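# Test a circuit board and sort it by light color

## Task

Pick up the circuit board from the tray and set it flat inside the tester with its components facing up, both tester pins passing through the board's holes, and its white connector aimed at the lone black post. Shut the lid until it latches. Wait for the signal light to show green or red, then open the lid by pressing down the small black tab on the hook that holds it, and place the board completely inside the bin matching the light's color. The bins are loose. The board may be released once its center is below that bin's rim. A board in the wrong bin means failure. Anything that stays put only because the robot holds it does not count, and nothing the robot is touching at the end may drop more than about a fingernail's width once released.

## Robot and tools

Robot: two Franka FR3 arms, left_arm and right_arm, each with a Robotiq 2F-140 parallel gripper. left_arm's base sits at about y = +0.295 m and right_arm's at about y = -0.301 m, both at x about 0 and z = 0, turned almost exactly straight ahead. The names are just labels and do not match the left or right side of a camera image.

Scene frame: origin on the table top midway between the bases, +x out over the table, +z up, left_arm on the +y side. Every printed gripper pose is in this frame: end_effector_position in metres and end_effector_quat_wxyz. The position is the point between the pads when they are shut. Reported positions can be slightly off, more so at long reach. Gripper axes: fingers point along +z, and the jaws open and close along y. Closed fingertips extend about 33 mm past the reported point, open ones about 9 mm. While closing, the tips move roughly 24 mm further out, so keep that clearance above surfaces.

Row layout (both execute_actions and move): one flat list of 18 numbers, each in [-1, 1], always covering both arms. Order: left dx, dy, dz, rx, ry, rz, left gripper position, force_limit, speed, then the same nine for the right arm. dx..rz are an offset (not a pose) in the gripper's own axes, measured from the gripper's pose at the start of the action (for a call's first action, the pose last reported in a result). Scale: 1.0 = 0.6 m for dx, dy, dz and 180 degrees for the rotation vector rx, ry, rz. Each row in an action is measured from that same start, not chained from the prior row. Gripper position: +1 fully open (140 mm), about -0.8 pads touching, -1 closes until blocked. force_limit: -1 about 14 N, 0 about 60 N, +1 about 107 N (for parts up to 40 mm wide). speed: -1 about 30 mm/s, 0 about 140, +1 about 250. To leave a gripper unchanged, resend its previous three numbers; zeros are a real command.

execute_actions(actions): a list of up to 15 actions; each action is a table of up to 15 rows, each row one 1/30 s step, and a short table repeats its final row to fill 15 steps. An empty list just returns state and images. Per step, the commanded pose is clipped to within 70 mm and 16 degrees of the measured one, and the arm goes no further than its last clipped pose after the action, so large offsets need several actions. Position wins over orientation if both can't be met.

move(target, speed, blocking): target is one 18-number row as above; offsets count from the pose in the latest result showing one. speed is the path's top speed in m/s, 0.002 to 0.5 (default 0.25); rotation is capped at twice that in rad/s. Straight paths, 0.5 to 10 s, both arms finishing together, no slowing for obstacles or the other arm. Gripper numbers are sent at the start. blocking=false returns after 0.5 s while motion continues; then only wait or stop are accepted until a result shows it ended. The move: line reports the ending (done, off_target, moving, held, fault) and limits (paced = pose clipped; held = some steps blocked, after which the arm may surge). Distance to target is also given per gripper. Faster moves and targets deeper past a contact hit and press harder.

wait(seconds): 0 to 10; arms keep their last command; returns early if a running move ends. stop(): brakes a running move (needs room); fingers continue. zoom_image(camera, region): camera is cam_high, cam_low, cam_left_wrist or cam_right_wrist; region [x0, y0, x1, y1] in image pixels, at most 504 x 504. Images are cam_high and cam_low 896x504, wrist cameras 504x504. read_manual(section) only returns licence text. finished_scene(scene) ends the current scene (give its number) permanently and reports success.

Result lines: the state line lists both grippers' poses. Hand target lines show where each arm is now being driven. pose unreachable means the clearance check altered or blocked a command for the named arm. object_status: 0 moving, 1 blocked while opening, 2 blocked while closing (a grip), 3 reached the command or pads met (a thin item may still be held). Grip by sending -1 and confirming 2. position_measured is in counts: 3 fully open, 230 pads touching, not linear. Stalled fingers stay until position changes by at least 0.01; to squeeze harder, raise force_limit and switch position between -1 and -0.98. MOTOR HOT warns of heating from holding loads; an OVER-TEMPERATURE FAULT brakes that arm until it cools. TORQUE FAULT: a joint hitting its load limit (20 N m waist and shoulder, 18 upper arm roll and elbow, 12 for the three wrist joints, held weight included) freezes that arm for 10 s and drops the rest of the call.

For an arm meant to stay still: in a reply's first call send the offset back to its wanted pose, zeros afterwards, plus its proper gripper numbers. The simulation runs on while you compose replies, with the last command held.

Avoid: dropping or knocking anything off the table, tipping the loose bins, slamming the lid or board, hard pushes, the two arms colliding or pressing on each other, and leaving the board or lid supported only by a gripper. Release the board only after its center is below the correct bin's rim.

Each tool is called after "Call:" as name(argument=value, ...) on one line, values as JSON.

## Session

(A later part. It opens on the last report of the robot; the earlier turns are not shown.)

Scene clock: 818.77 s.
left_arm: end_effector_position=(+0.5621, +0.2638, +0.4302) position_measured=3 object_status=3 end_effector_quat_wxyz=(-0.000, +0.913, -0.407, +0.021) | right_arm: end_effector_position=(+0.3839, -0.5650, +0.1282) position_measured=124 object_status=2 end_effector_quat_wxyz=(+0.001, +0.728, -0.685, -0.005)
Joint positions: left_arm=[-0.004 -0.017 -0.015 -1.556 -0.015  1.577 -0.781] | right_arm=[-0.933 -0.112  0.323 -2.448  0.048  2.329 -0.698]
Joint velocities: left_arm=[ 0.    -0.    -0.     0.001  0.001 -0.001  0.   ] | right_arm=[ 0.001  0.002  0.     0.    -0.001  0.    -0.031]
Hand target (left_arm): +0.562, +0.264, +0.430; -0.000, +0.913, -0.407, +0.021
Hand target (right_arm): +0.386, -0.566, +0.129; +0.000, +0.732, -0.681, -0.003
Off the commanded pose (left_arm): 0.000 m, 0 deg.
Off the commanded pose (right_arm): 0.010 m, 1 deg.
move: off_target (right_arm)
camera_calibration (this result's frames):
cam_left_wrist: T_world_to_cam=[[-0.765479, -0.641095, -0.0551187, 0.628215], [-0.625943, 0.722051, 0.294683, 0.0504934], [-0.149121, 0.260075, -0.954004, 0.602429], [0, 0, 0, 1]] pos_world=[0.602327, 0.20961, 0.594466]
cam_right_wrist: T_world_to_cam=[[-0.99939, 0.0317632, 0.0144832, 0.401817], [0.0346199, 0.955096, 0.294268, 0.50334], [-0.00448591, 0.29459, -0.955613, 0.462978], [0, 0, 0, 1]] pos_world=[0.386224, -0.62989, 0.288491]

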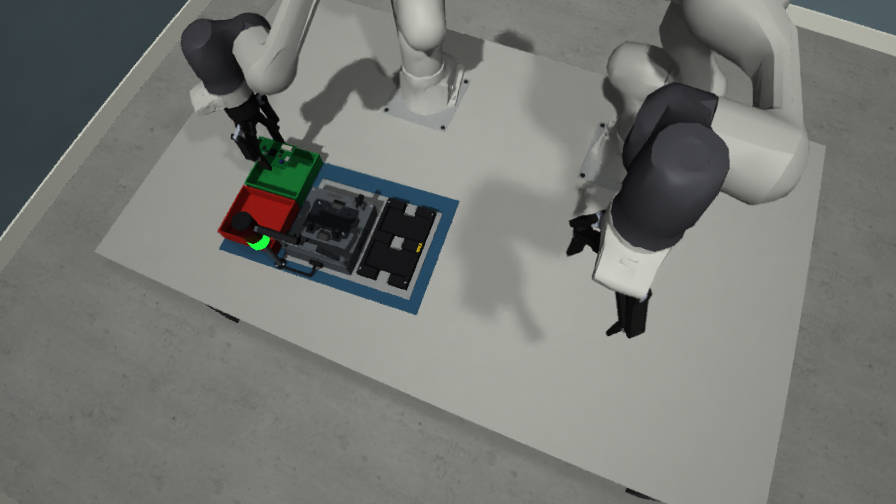

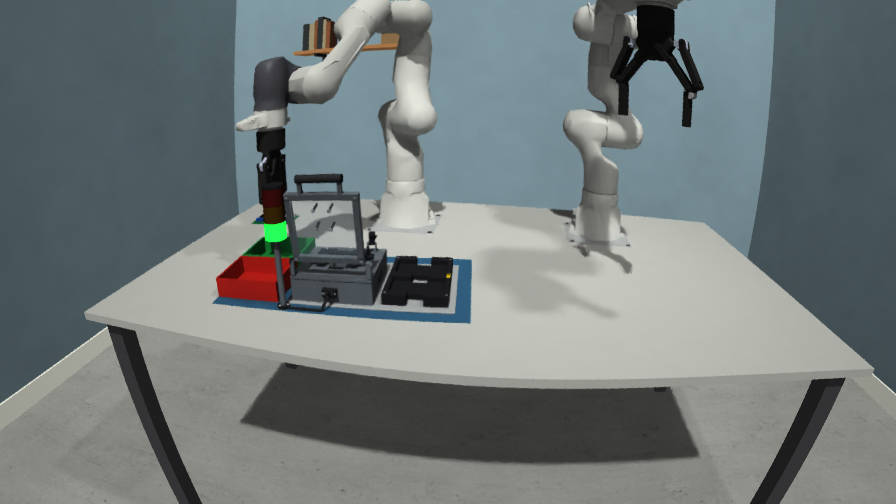

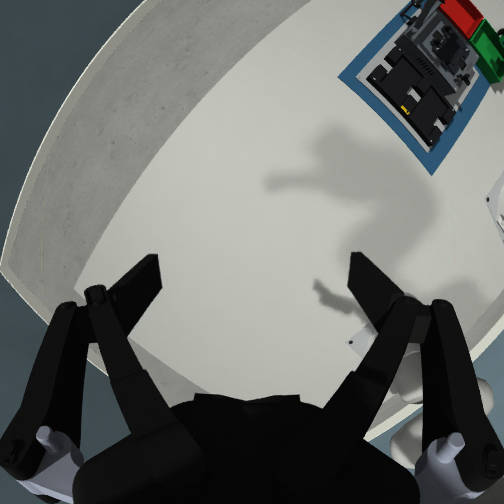

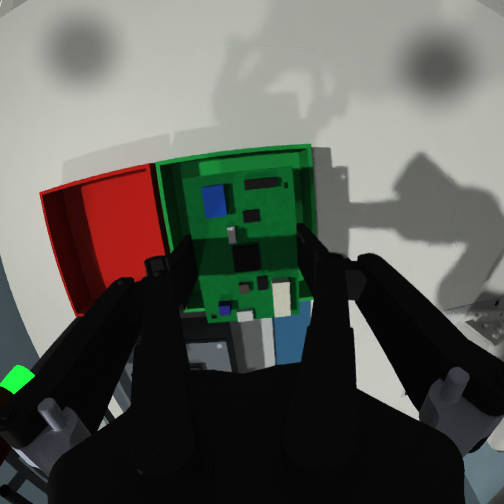

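Call:
execute_actions(actions=[])

Scene clock: 834.97 s.
left_arm: end_effector_position=(+0.5621, +0.2638, +0.4302) position_measured=3 object_status=3 end_effector_quat_wxyz=(-0.000, +0.913, -0.407, +0.021) | right_arm: end_effector_position=(+0.3840, -0.5650, +0.1283) position_measured=124 object_status=2 end_effector_quat_wxyz=(+0.001, +0.731, -0.682, -0.005)
Joint positions: left_arm=[-0.004 -0.017 -0.015 -1.556 -0.015  1.577 -0.781] | right_arm=[-0.933 -0.112  0.323 -2.448  0.048  2.33  -0.707]
Joint velocities: left_arm=[-0.    -0.001 -0.001 -0.    -0.001 -0.001 -0.   ] | right_arm=[ 0.     0.001  0.    -0.001  0.001  0.     0.001]
Hand target (left_arm): +0.562, +0.264, +0.430; -0.000, +0.913, -0.407, +0.021
Hand target (right_arm): +0.386, -0.566, +0.129; +0.000, +0.732, -0.681, -0.003
Off the commanded pose (left_arm): 0.000 m, 0 deg.
Off the commanded pose (right_arm): 0.010 m, 1 deg.
camera_calibration (this result's frames):
cam_left_wrist: T_world_to_cam=[[-0.76548, -0.641095, -0.0551189, 0.628215], [-0.625942, 0.722051, 0.294683, 0.0504933], [-0.149121, 0.260075, -0.954004, 0.602428], [0, 0, 0, 1]] pos_world=[0.602327, 0.20961, 0.594466]
cam_right_wrist: T_world_to_cam=[[-0.999637, 0.0229409, 0.0140934, 0.397082], [0.0260738, 0.955361, 0.294287, 0.506792], [-0.00671311, 0.294547, -0.955613, 0.463849], [0, 0, 0, 1]] pos_world=[0.386838, -0.629905, 0.288522]

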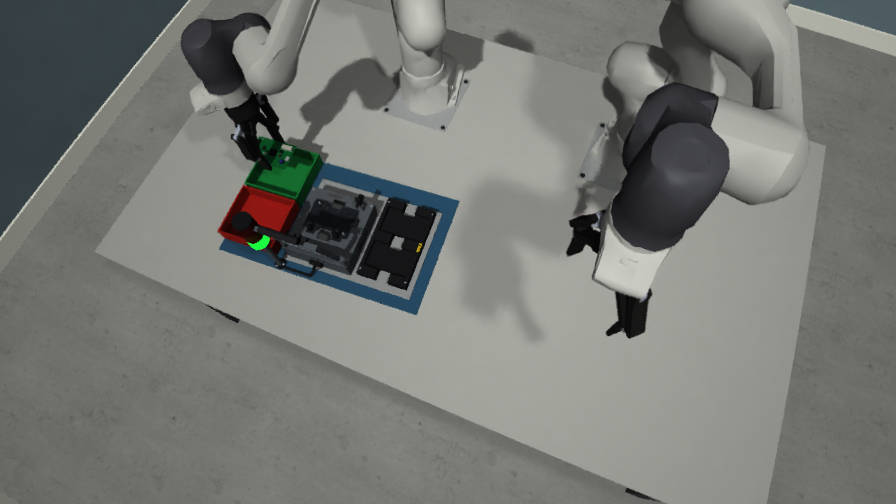

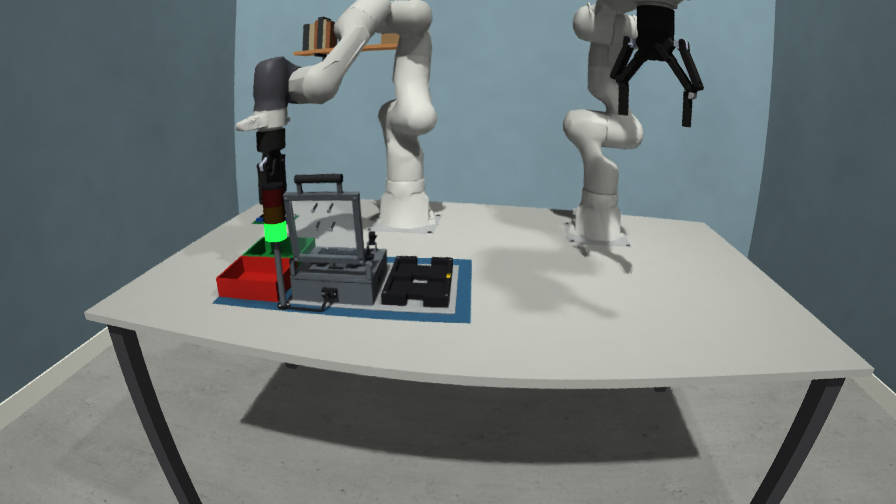

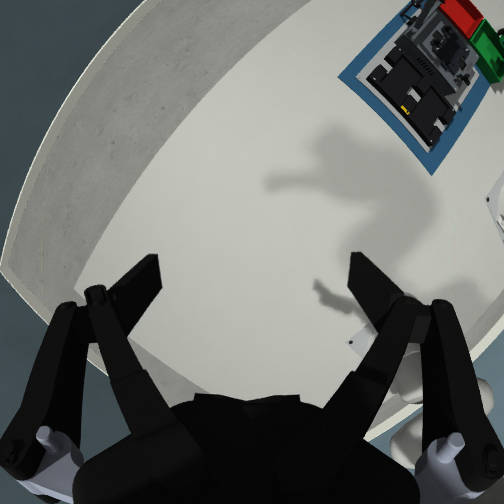

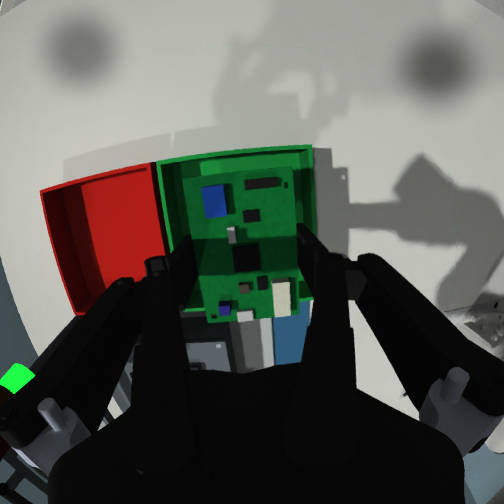

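Call:
move(target=[0,0,0,0,0,0,1,0,0,0.003,0,0.08,0,0,0,-1,-0.3,-0.6], speed=0.08)

Scene clock: 843.13 s.
left_arm: end_effector_position=(+0.5621, +0.2638, +0.4302) position_measured=3 object_status=3 end_effector_quat_wxyz=(-0.000, +0.913, -0.407, +0.021) | right_arm: end_effector_position=(+0.3831, -0.5646, +0.0807) position_measured=124 object_status=2 end_effector_quat_wxyz=(+0.001, +0.734, -0.679, -0.008)
Joint positions: left_arm=[-0.004 -0.017 -0.015 -1.556 -0.015  1.577 -0.781] | right_arm=[-0.933 -0.013  0.323 -2.483  0.007  2.455 -0.685]
Joint velocities: left_arm=[-0.     0.001 -0.001 -0.    -0.002  0.    -0.002] | right_arm=[-0.001 -0.     0.     0.001 -0.001  0.011  0.009]
Hand target (left_arm): +0.562, +0.264, +0.430; -0.000, +0.913, -0.407, +0.021
Hand target (right_arm): +0.384, -0.566, +0.080; +0.001, +0.732, -0.681, -0.005
Off the commanded pose (left_arm): 0.000 m, 0 deg.
Off the commanded pose (right_arm): 0.002 m, 1 deg.
move: done
camera_calibration (this result's frames):
cam_left_wrist: T_world_to_cam=[[-0.765479, -0.641095, -0.0551188, 0.628215], [-0.625943, 0.722051, 0.294683, 0.0504934], [-0.149121, 0.260075, -0.954004, 0.602429], [0, 0, 0, 1]] pos_world=[0.602327, 0.20961, 0.594466]
cam_right_wrist: T_world_to_cam=[[-0.999735, 0.0153125, 0.0171999, 0.392347], [0.0197373, 0.95454, 0.297427, 0.522121], [-0.0118636, 0.297688, -0.95459, 0.421935], [0, 0, 0, 1]] pos_world=[0.386943, -0.629999, 0.240733]

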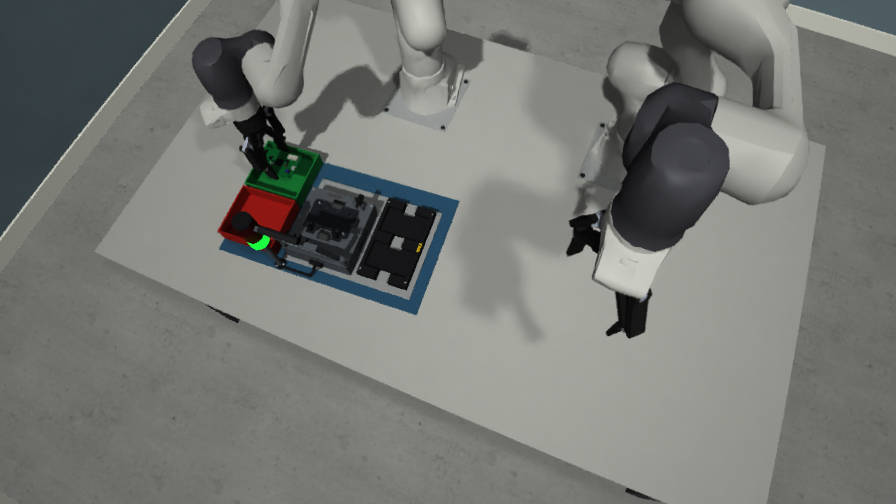

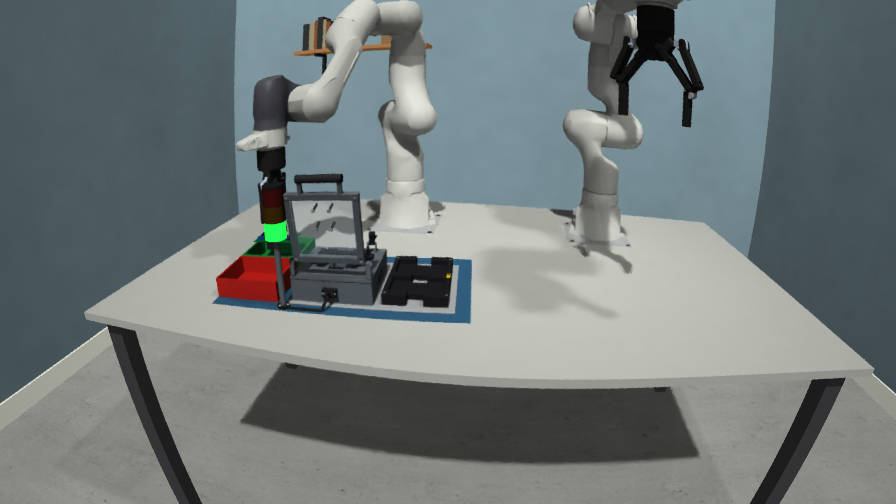

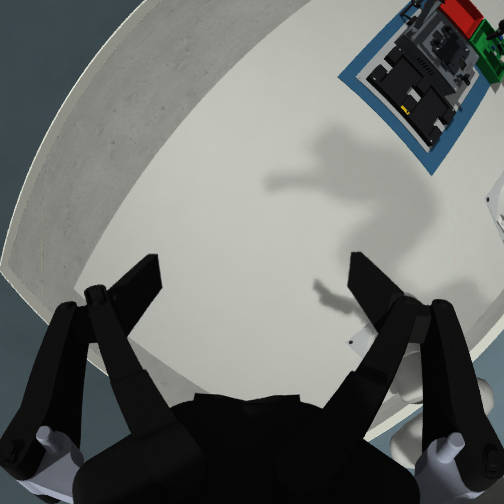

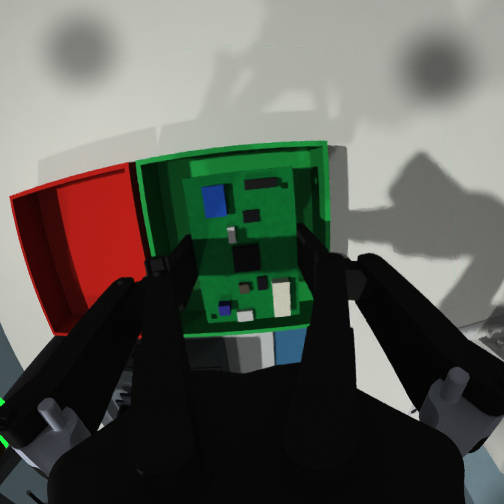

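Call:
zoom_image(camera="cam_right_wrist", region=[110, 120, 370, 380])

Region (110, 120, 370, 380) of cam_right_wrist's 504x504 image, scaled by 1.938, with more detail than that image has.

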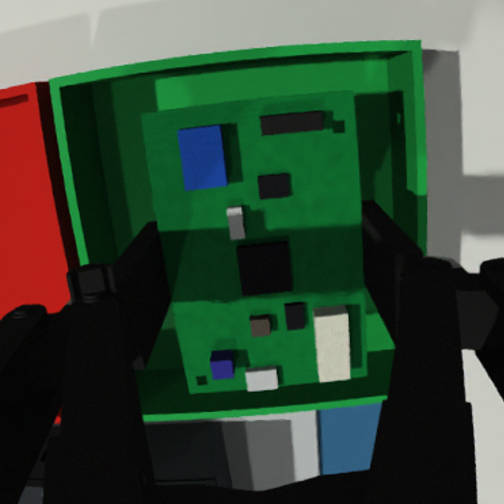

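Call:
move(target=[0,0,0,0,0,0,1,0,0,-0.004,-0.009,0.072,0,0,0,-1,-0.3,-0.6], speed=0.05)

Call:
zoom_image(camera="cam_right_wrist", region=[70, 100, 410, 440])

Scene clock: 867.97 s.
left_arm: end_effector_position=(+0.5621, +0.2638, +0.4302) position_measured=3 object_status=3 end_effector_quat_wxyz=(-0.000, +0.913, -0.407, +0.021) | right_arm: end_effector_position=(+0.3872, -0.5601, +0.0380) position_measured=124 object_status=2 end_effector_quat_wxyz=(+0.001, +0.737, -0.676, -0.010)
Joint positions: left_arm=[-0.004 -0.017 -0.015 -1.556 -0.015  1.577 -0.781] | right_arm=[-0.925  0.095  0.322 -2.493 -0.054  2.563 -0.638]
Joint velocities: left_arm=[-0.     0.    -0.001 -0.002  0.     0.     0.   ] | right_arm=[ 0.     0.    -0.     0.    -0.005  0.011  0.016]
Hand target (left_arm): +0.562, +0.264, +0.430; -0.000, +0.913, -0.407, +0.021
Hand target (right_arm): +0.388, -0.561, +0.038; +0.001, +0.735, -0.678, -0.008
Off the commanded pose (left_arm): 0.000 m, 0 deg.
Off the commanded pose (right_arm): 0.002 m, 1 deg.
move: done
camera_calibration (this result's frames):
cam_left_wrist: T_world_to_cam=[[-0.765479, -0.641095, -0.0551189, 0.628215], [-0.625943, 0.722051, 0.294683, 0.0504933], [-0.149121, 0.260075, -0.954004, 0.602428], [0, 0, 0, 1]] pos_world=[0.602327, 0.20961, 0.594466]
cam_right_wrist: T_world_to_cam=[[-0.999775, 0.00606356, 0.0203118, 0.391776], [0.0118882, 0.953725, 0.300445, 0.532852], [-0.0175501, 0.300619, -0.953583, 0.383689], [0, 0, 0, 1]] pos_world=[0.392088, -0.625914, 0.197828]

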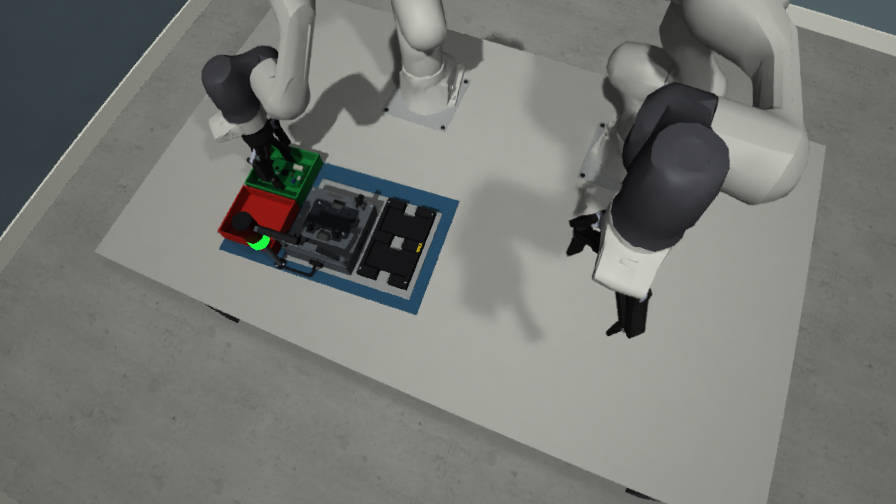

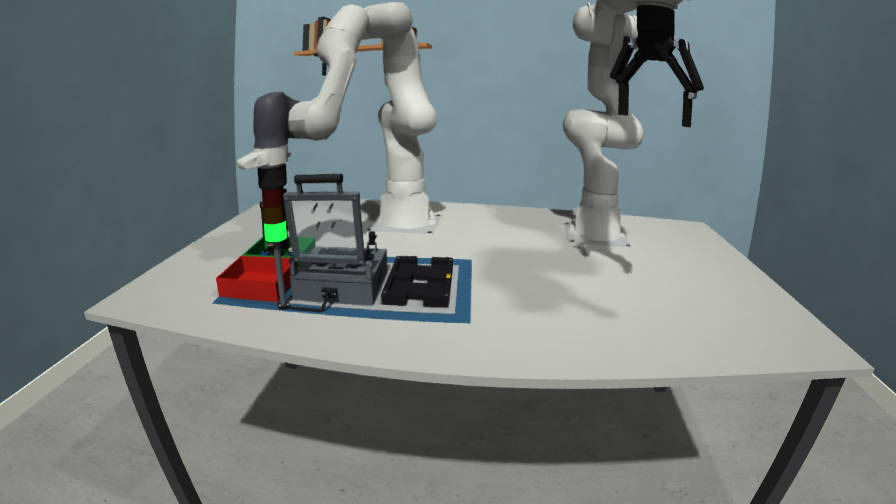

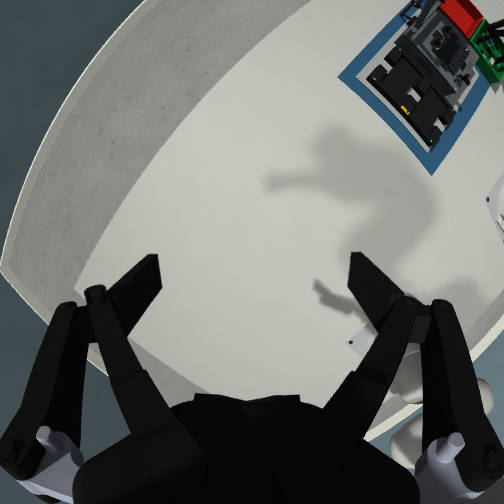

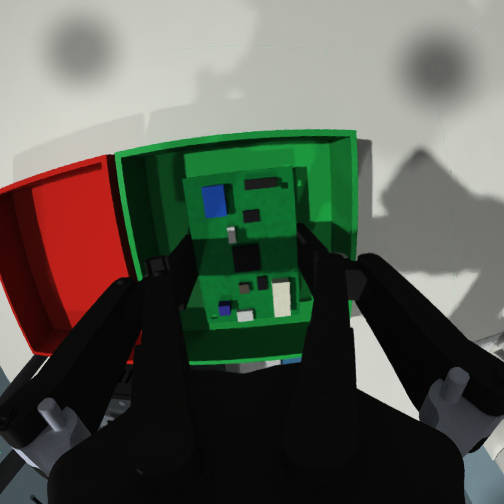

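Region (70, 100, 410, 440) of cam_right_wrist's 504x504 image, scaled by 1.482, with more detail than that image has.

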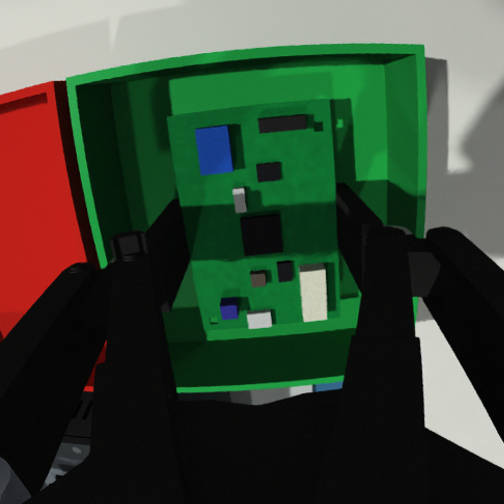

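Call:
execute_actions(actions=[[[0,0,0,0,0,0,1,0,0,0,0,0.007,0,0,0,-1,-0.3,-0.6]],[[0,0,0,0,0,0,1,0,0,0,0,0,0,0,0,0.3,0,-0.5]],[[0,0,0,0,0,0,1,0,0,0,0,0,0,0,0,0.3,0,-0.5]]])

Scene clock: 874.33 s.
left_arm: end_effector_position=(+0.5621, +0.2638, +0.4302) position_measured=3 object_status=3 end_effector_quat_wxyz=(-0.000, +0.913, -0.407, +0.021) | right_arm: end_effector_position=(+0.3871, -0.5597, +0.0351) position_measured=91 object_status=3 end_effector_quat_wxyz=(+0.001, +0.737, -0.676, -0.010)
Joint positions: left_arm=[-0.004 -0.017 -0.015 -1.556 -0.015  1.577 -0.781] | right_arm=[-0.925  0.103  0.322 -2.493 -0.058  2.569 -0.633]
Joint velocities: left_arm=[-0. -0.  0. -0. -0. -0.  0.] | right_arm=[-0.001 -0.001 -0.001  0.002  0.    -0.     0.   ]
Hand target (left_arm): +0.562, +0.264, +0.430; -0.000, +0.913, -0.407, +0.021
Hand target (right_arm): +0.387, -0.560, +0.035; +0.001, +0.737, -0.676, -0.010
Off the commanded pose (left_arm): 0.000 m, 0 deg.
Off the commanded pose (right_arm): 0.000 m, 0 deg.
camera_calibration (this result's frames):
cam_left_wrist: T_world_to_cam=[[-0.765479, -0.641095, -0.0551188, 0.628215], [-0.625943, 0.722051, 0.294683, 0.0504935], [-0.149121, 0.260075, -0.954004, 0.602429], [0, 0, 0, 1]] pos_world=[0.602327, 0.20961, 0.594466]
cam_right_wrist: T_world_to_cam=[[-0.999746, 0.00723494, 0.0213462, 0.39237], [0.0133297, 0.953492, 0.301122, 0.532625], [-0.0181748, 0.30133, -0.953347, 0.381431], [0, 0, 0, 1]] pos_world=[0.392104, -0.62563, 0.194875]

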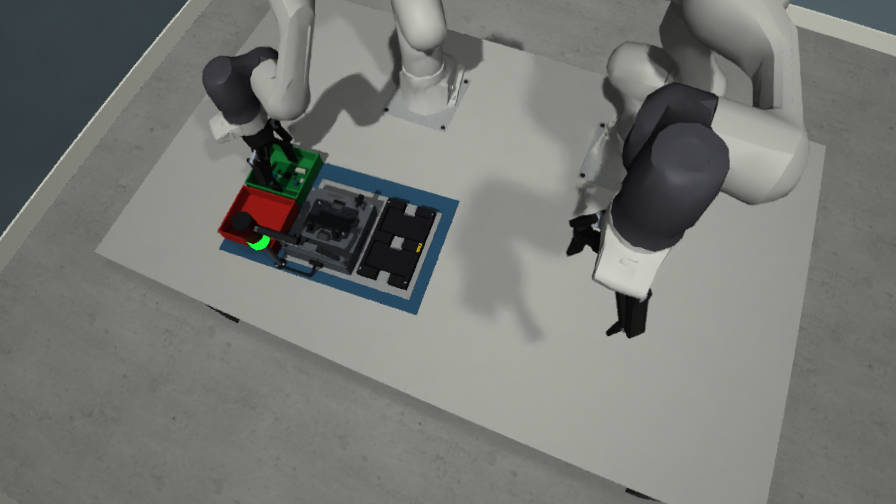

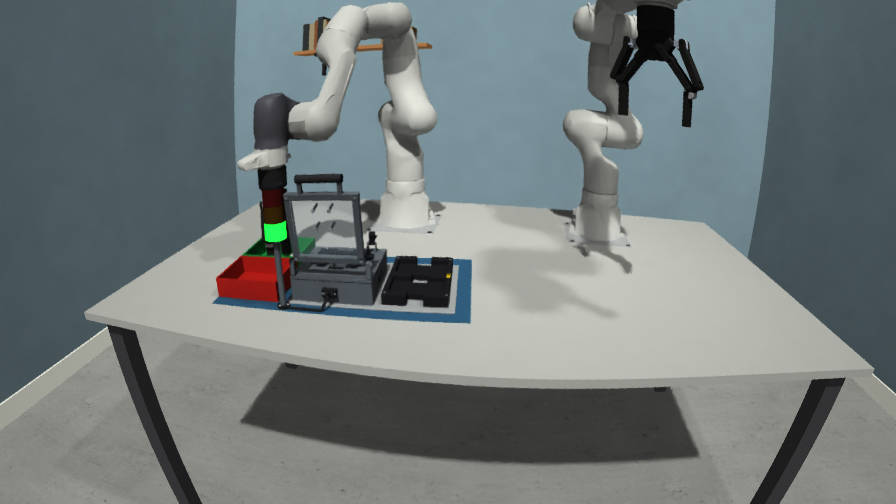

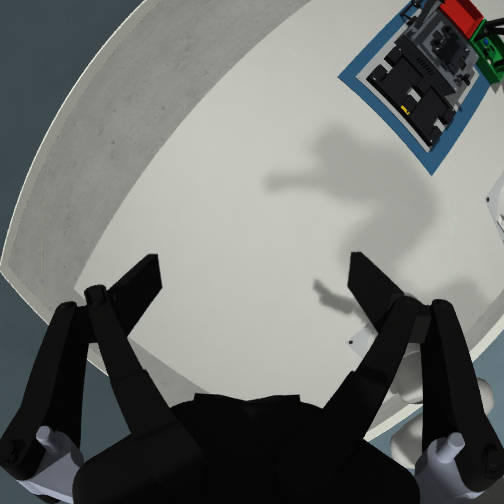

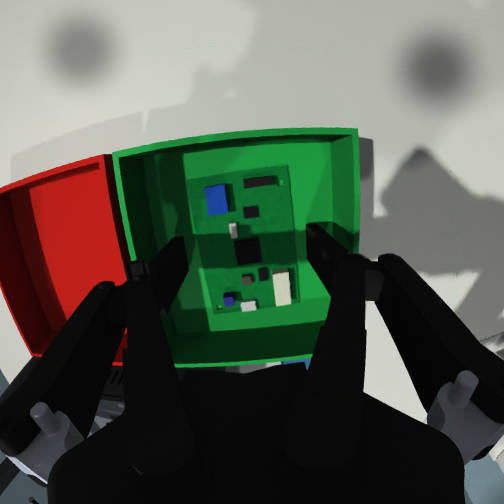

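Released in the bin. Rising clear.

Call:
move(target=[0,0,0,0,0,0,1,0,0,0,0,-0.25,0,0,0,0.3,0,-0.5], speed=0.15)

Call:
zoom_image(camera="cam_right_wrist", region=[100, 100, 400, 400])

Call:
zoom_image(camera="cam_high", region=[190, 100, 470, 320])

Scene clock: 880.50 s.
left_arm: end_effector_position=(+0.5621, +0.2638, +0.4302) position_measured=3 object_status=3 end_effector_quat_wxyz=(-0.000, +0.913, -0.407, +0.021) | right_arm: end_effector_position=(+0.3894, -0.5650, +0.1843) position_measured=91 object_status=3 end_effector_quat_wxyz=(+0.002, +0.733, -0.680, -0.008)
Joint positions: left_arm=[-0.004 -0.017 -0.015 -1.556 -0.015  1.577 -0.781] | right_arm=[-0.926 -0.184  0.315 -2.36   0.067  2.168 -0.722]
Joint velocities: left_arm=[ 0.001  0.001 -0.     0.     0.001 -0.    -0.001] | right_arm=[-0.001 -0.001 -0.001 -0.     0.001 -0.01  -0.006]
Hand target (left_arm): +0.562, +0.264, +0.430; -0.000, +0.913, -0.407, +0.021
Hand target (right_arm): +0.389, -0.564, +0.185; +0.001, +0.735, -0.678, -0.010
Off the commanded pose (left_arm): 0.000 m, 0 deg.
Off the commanded pose (right_arm): 0.004 m, 1 deg.
move: off_target (right_arm)
camera_calibration (this result's frames):
cam_left_wrist: T_world_to_cam=[[-0.765479, -0.641095, -0.0551188, 0.628215], [-0.625943, 0.722051, 0.294683, 0.0504934], [-0.149121, 0.260075, -0.954004, 0.602428], [0, 0, 0, 1]] pos_world=[0.602327, 0.20961, 0.594466]
cam_right_wrist: T_world_to_cam=[[-0.999674, 0.017534, 0.0185637, 0.39781], [0.0222597, 0.9546, 0.297059, 0.490628], [-0.0125122, 0.297375, -0.954679, 0.521126], [0, 0, 0, 1]] pos_world=[0.39328, -0.630299, 0.344378]

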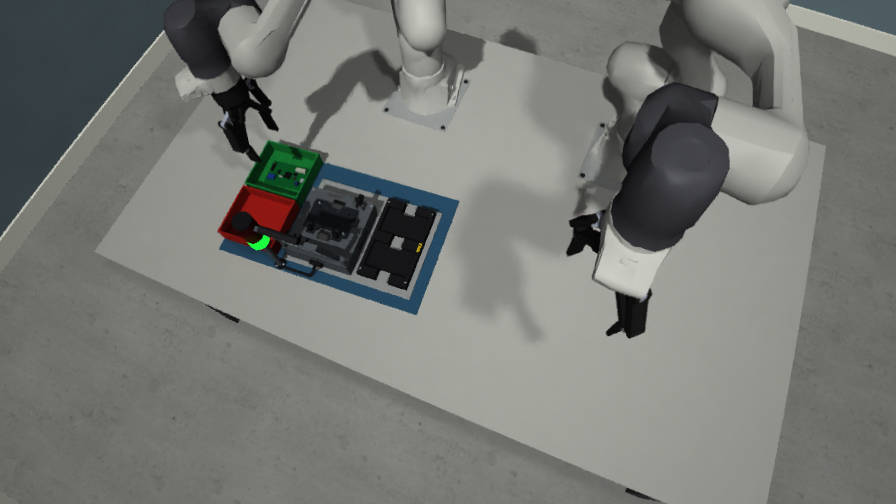

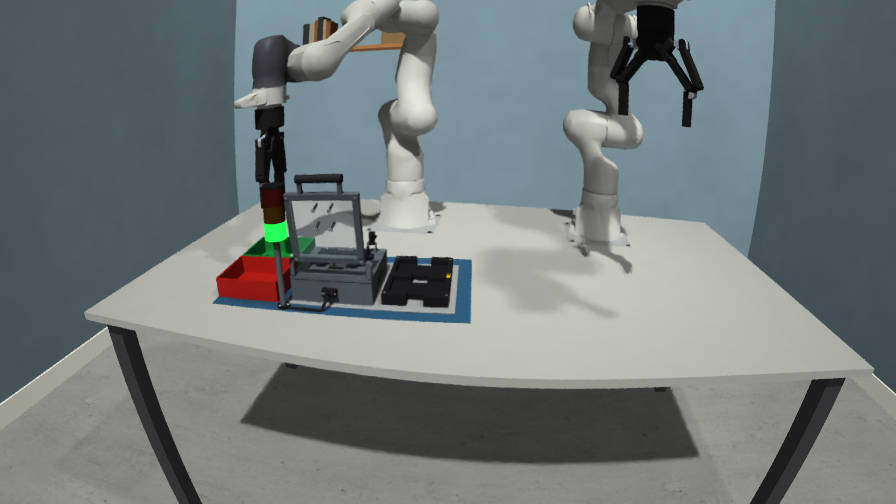

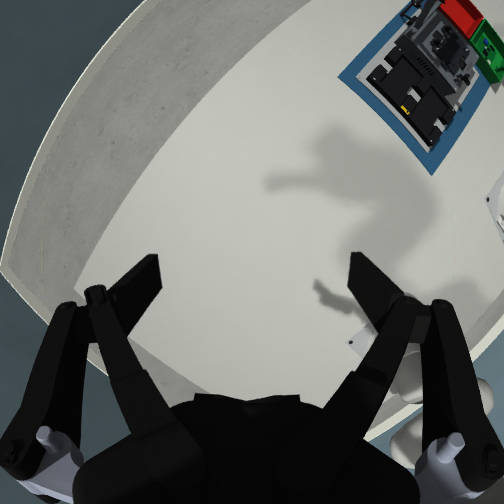

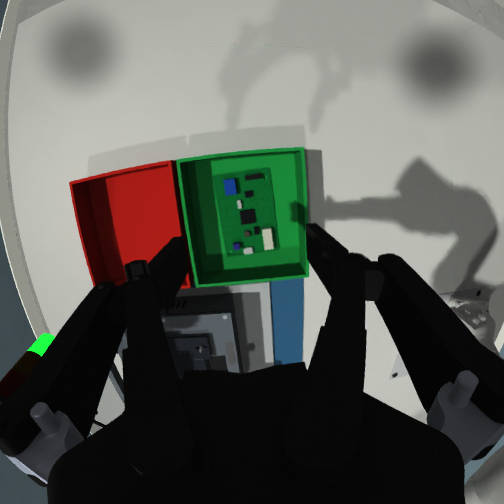

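Region (100, 100, 400, 400) of cam_right_wrist's 504x504 image, scaled by 1.680, with more detail than that image has.

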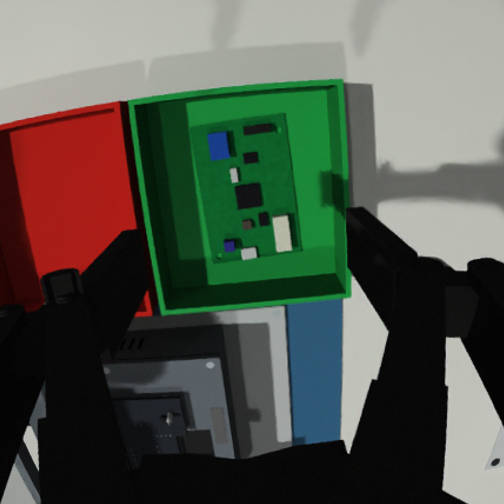

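Region (190, 100, 470, 320) of cam_high's 896x504 image, scaled by 1.800, with more detail than that image has; it fills the top 396 rows of this view, and the rest is white.

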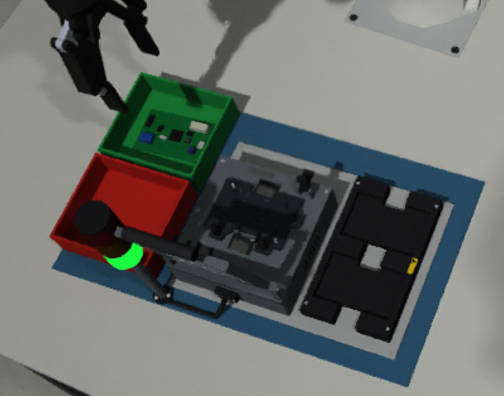

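The board is lying flat inside the green bin, the lid is open, and both arms are clear.

Call:
finished_scene(scene=2)

The scene is finished: the task was done.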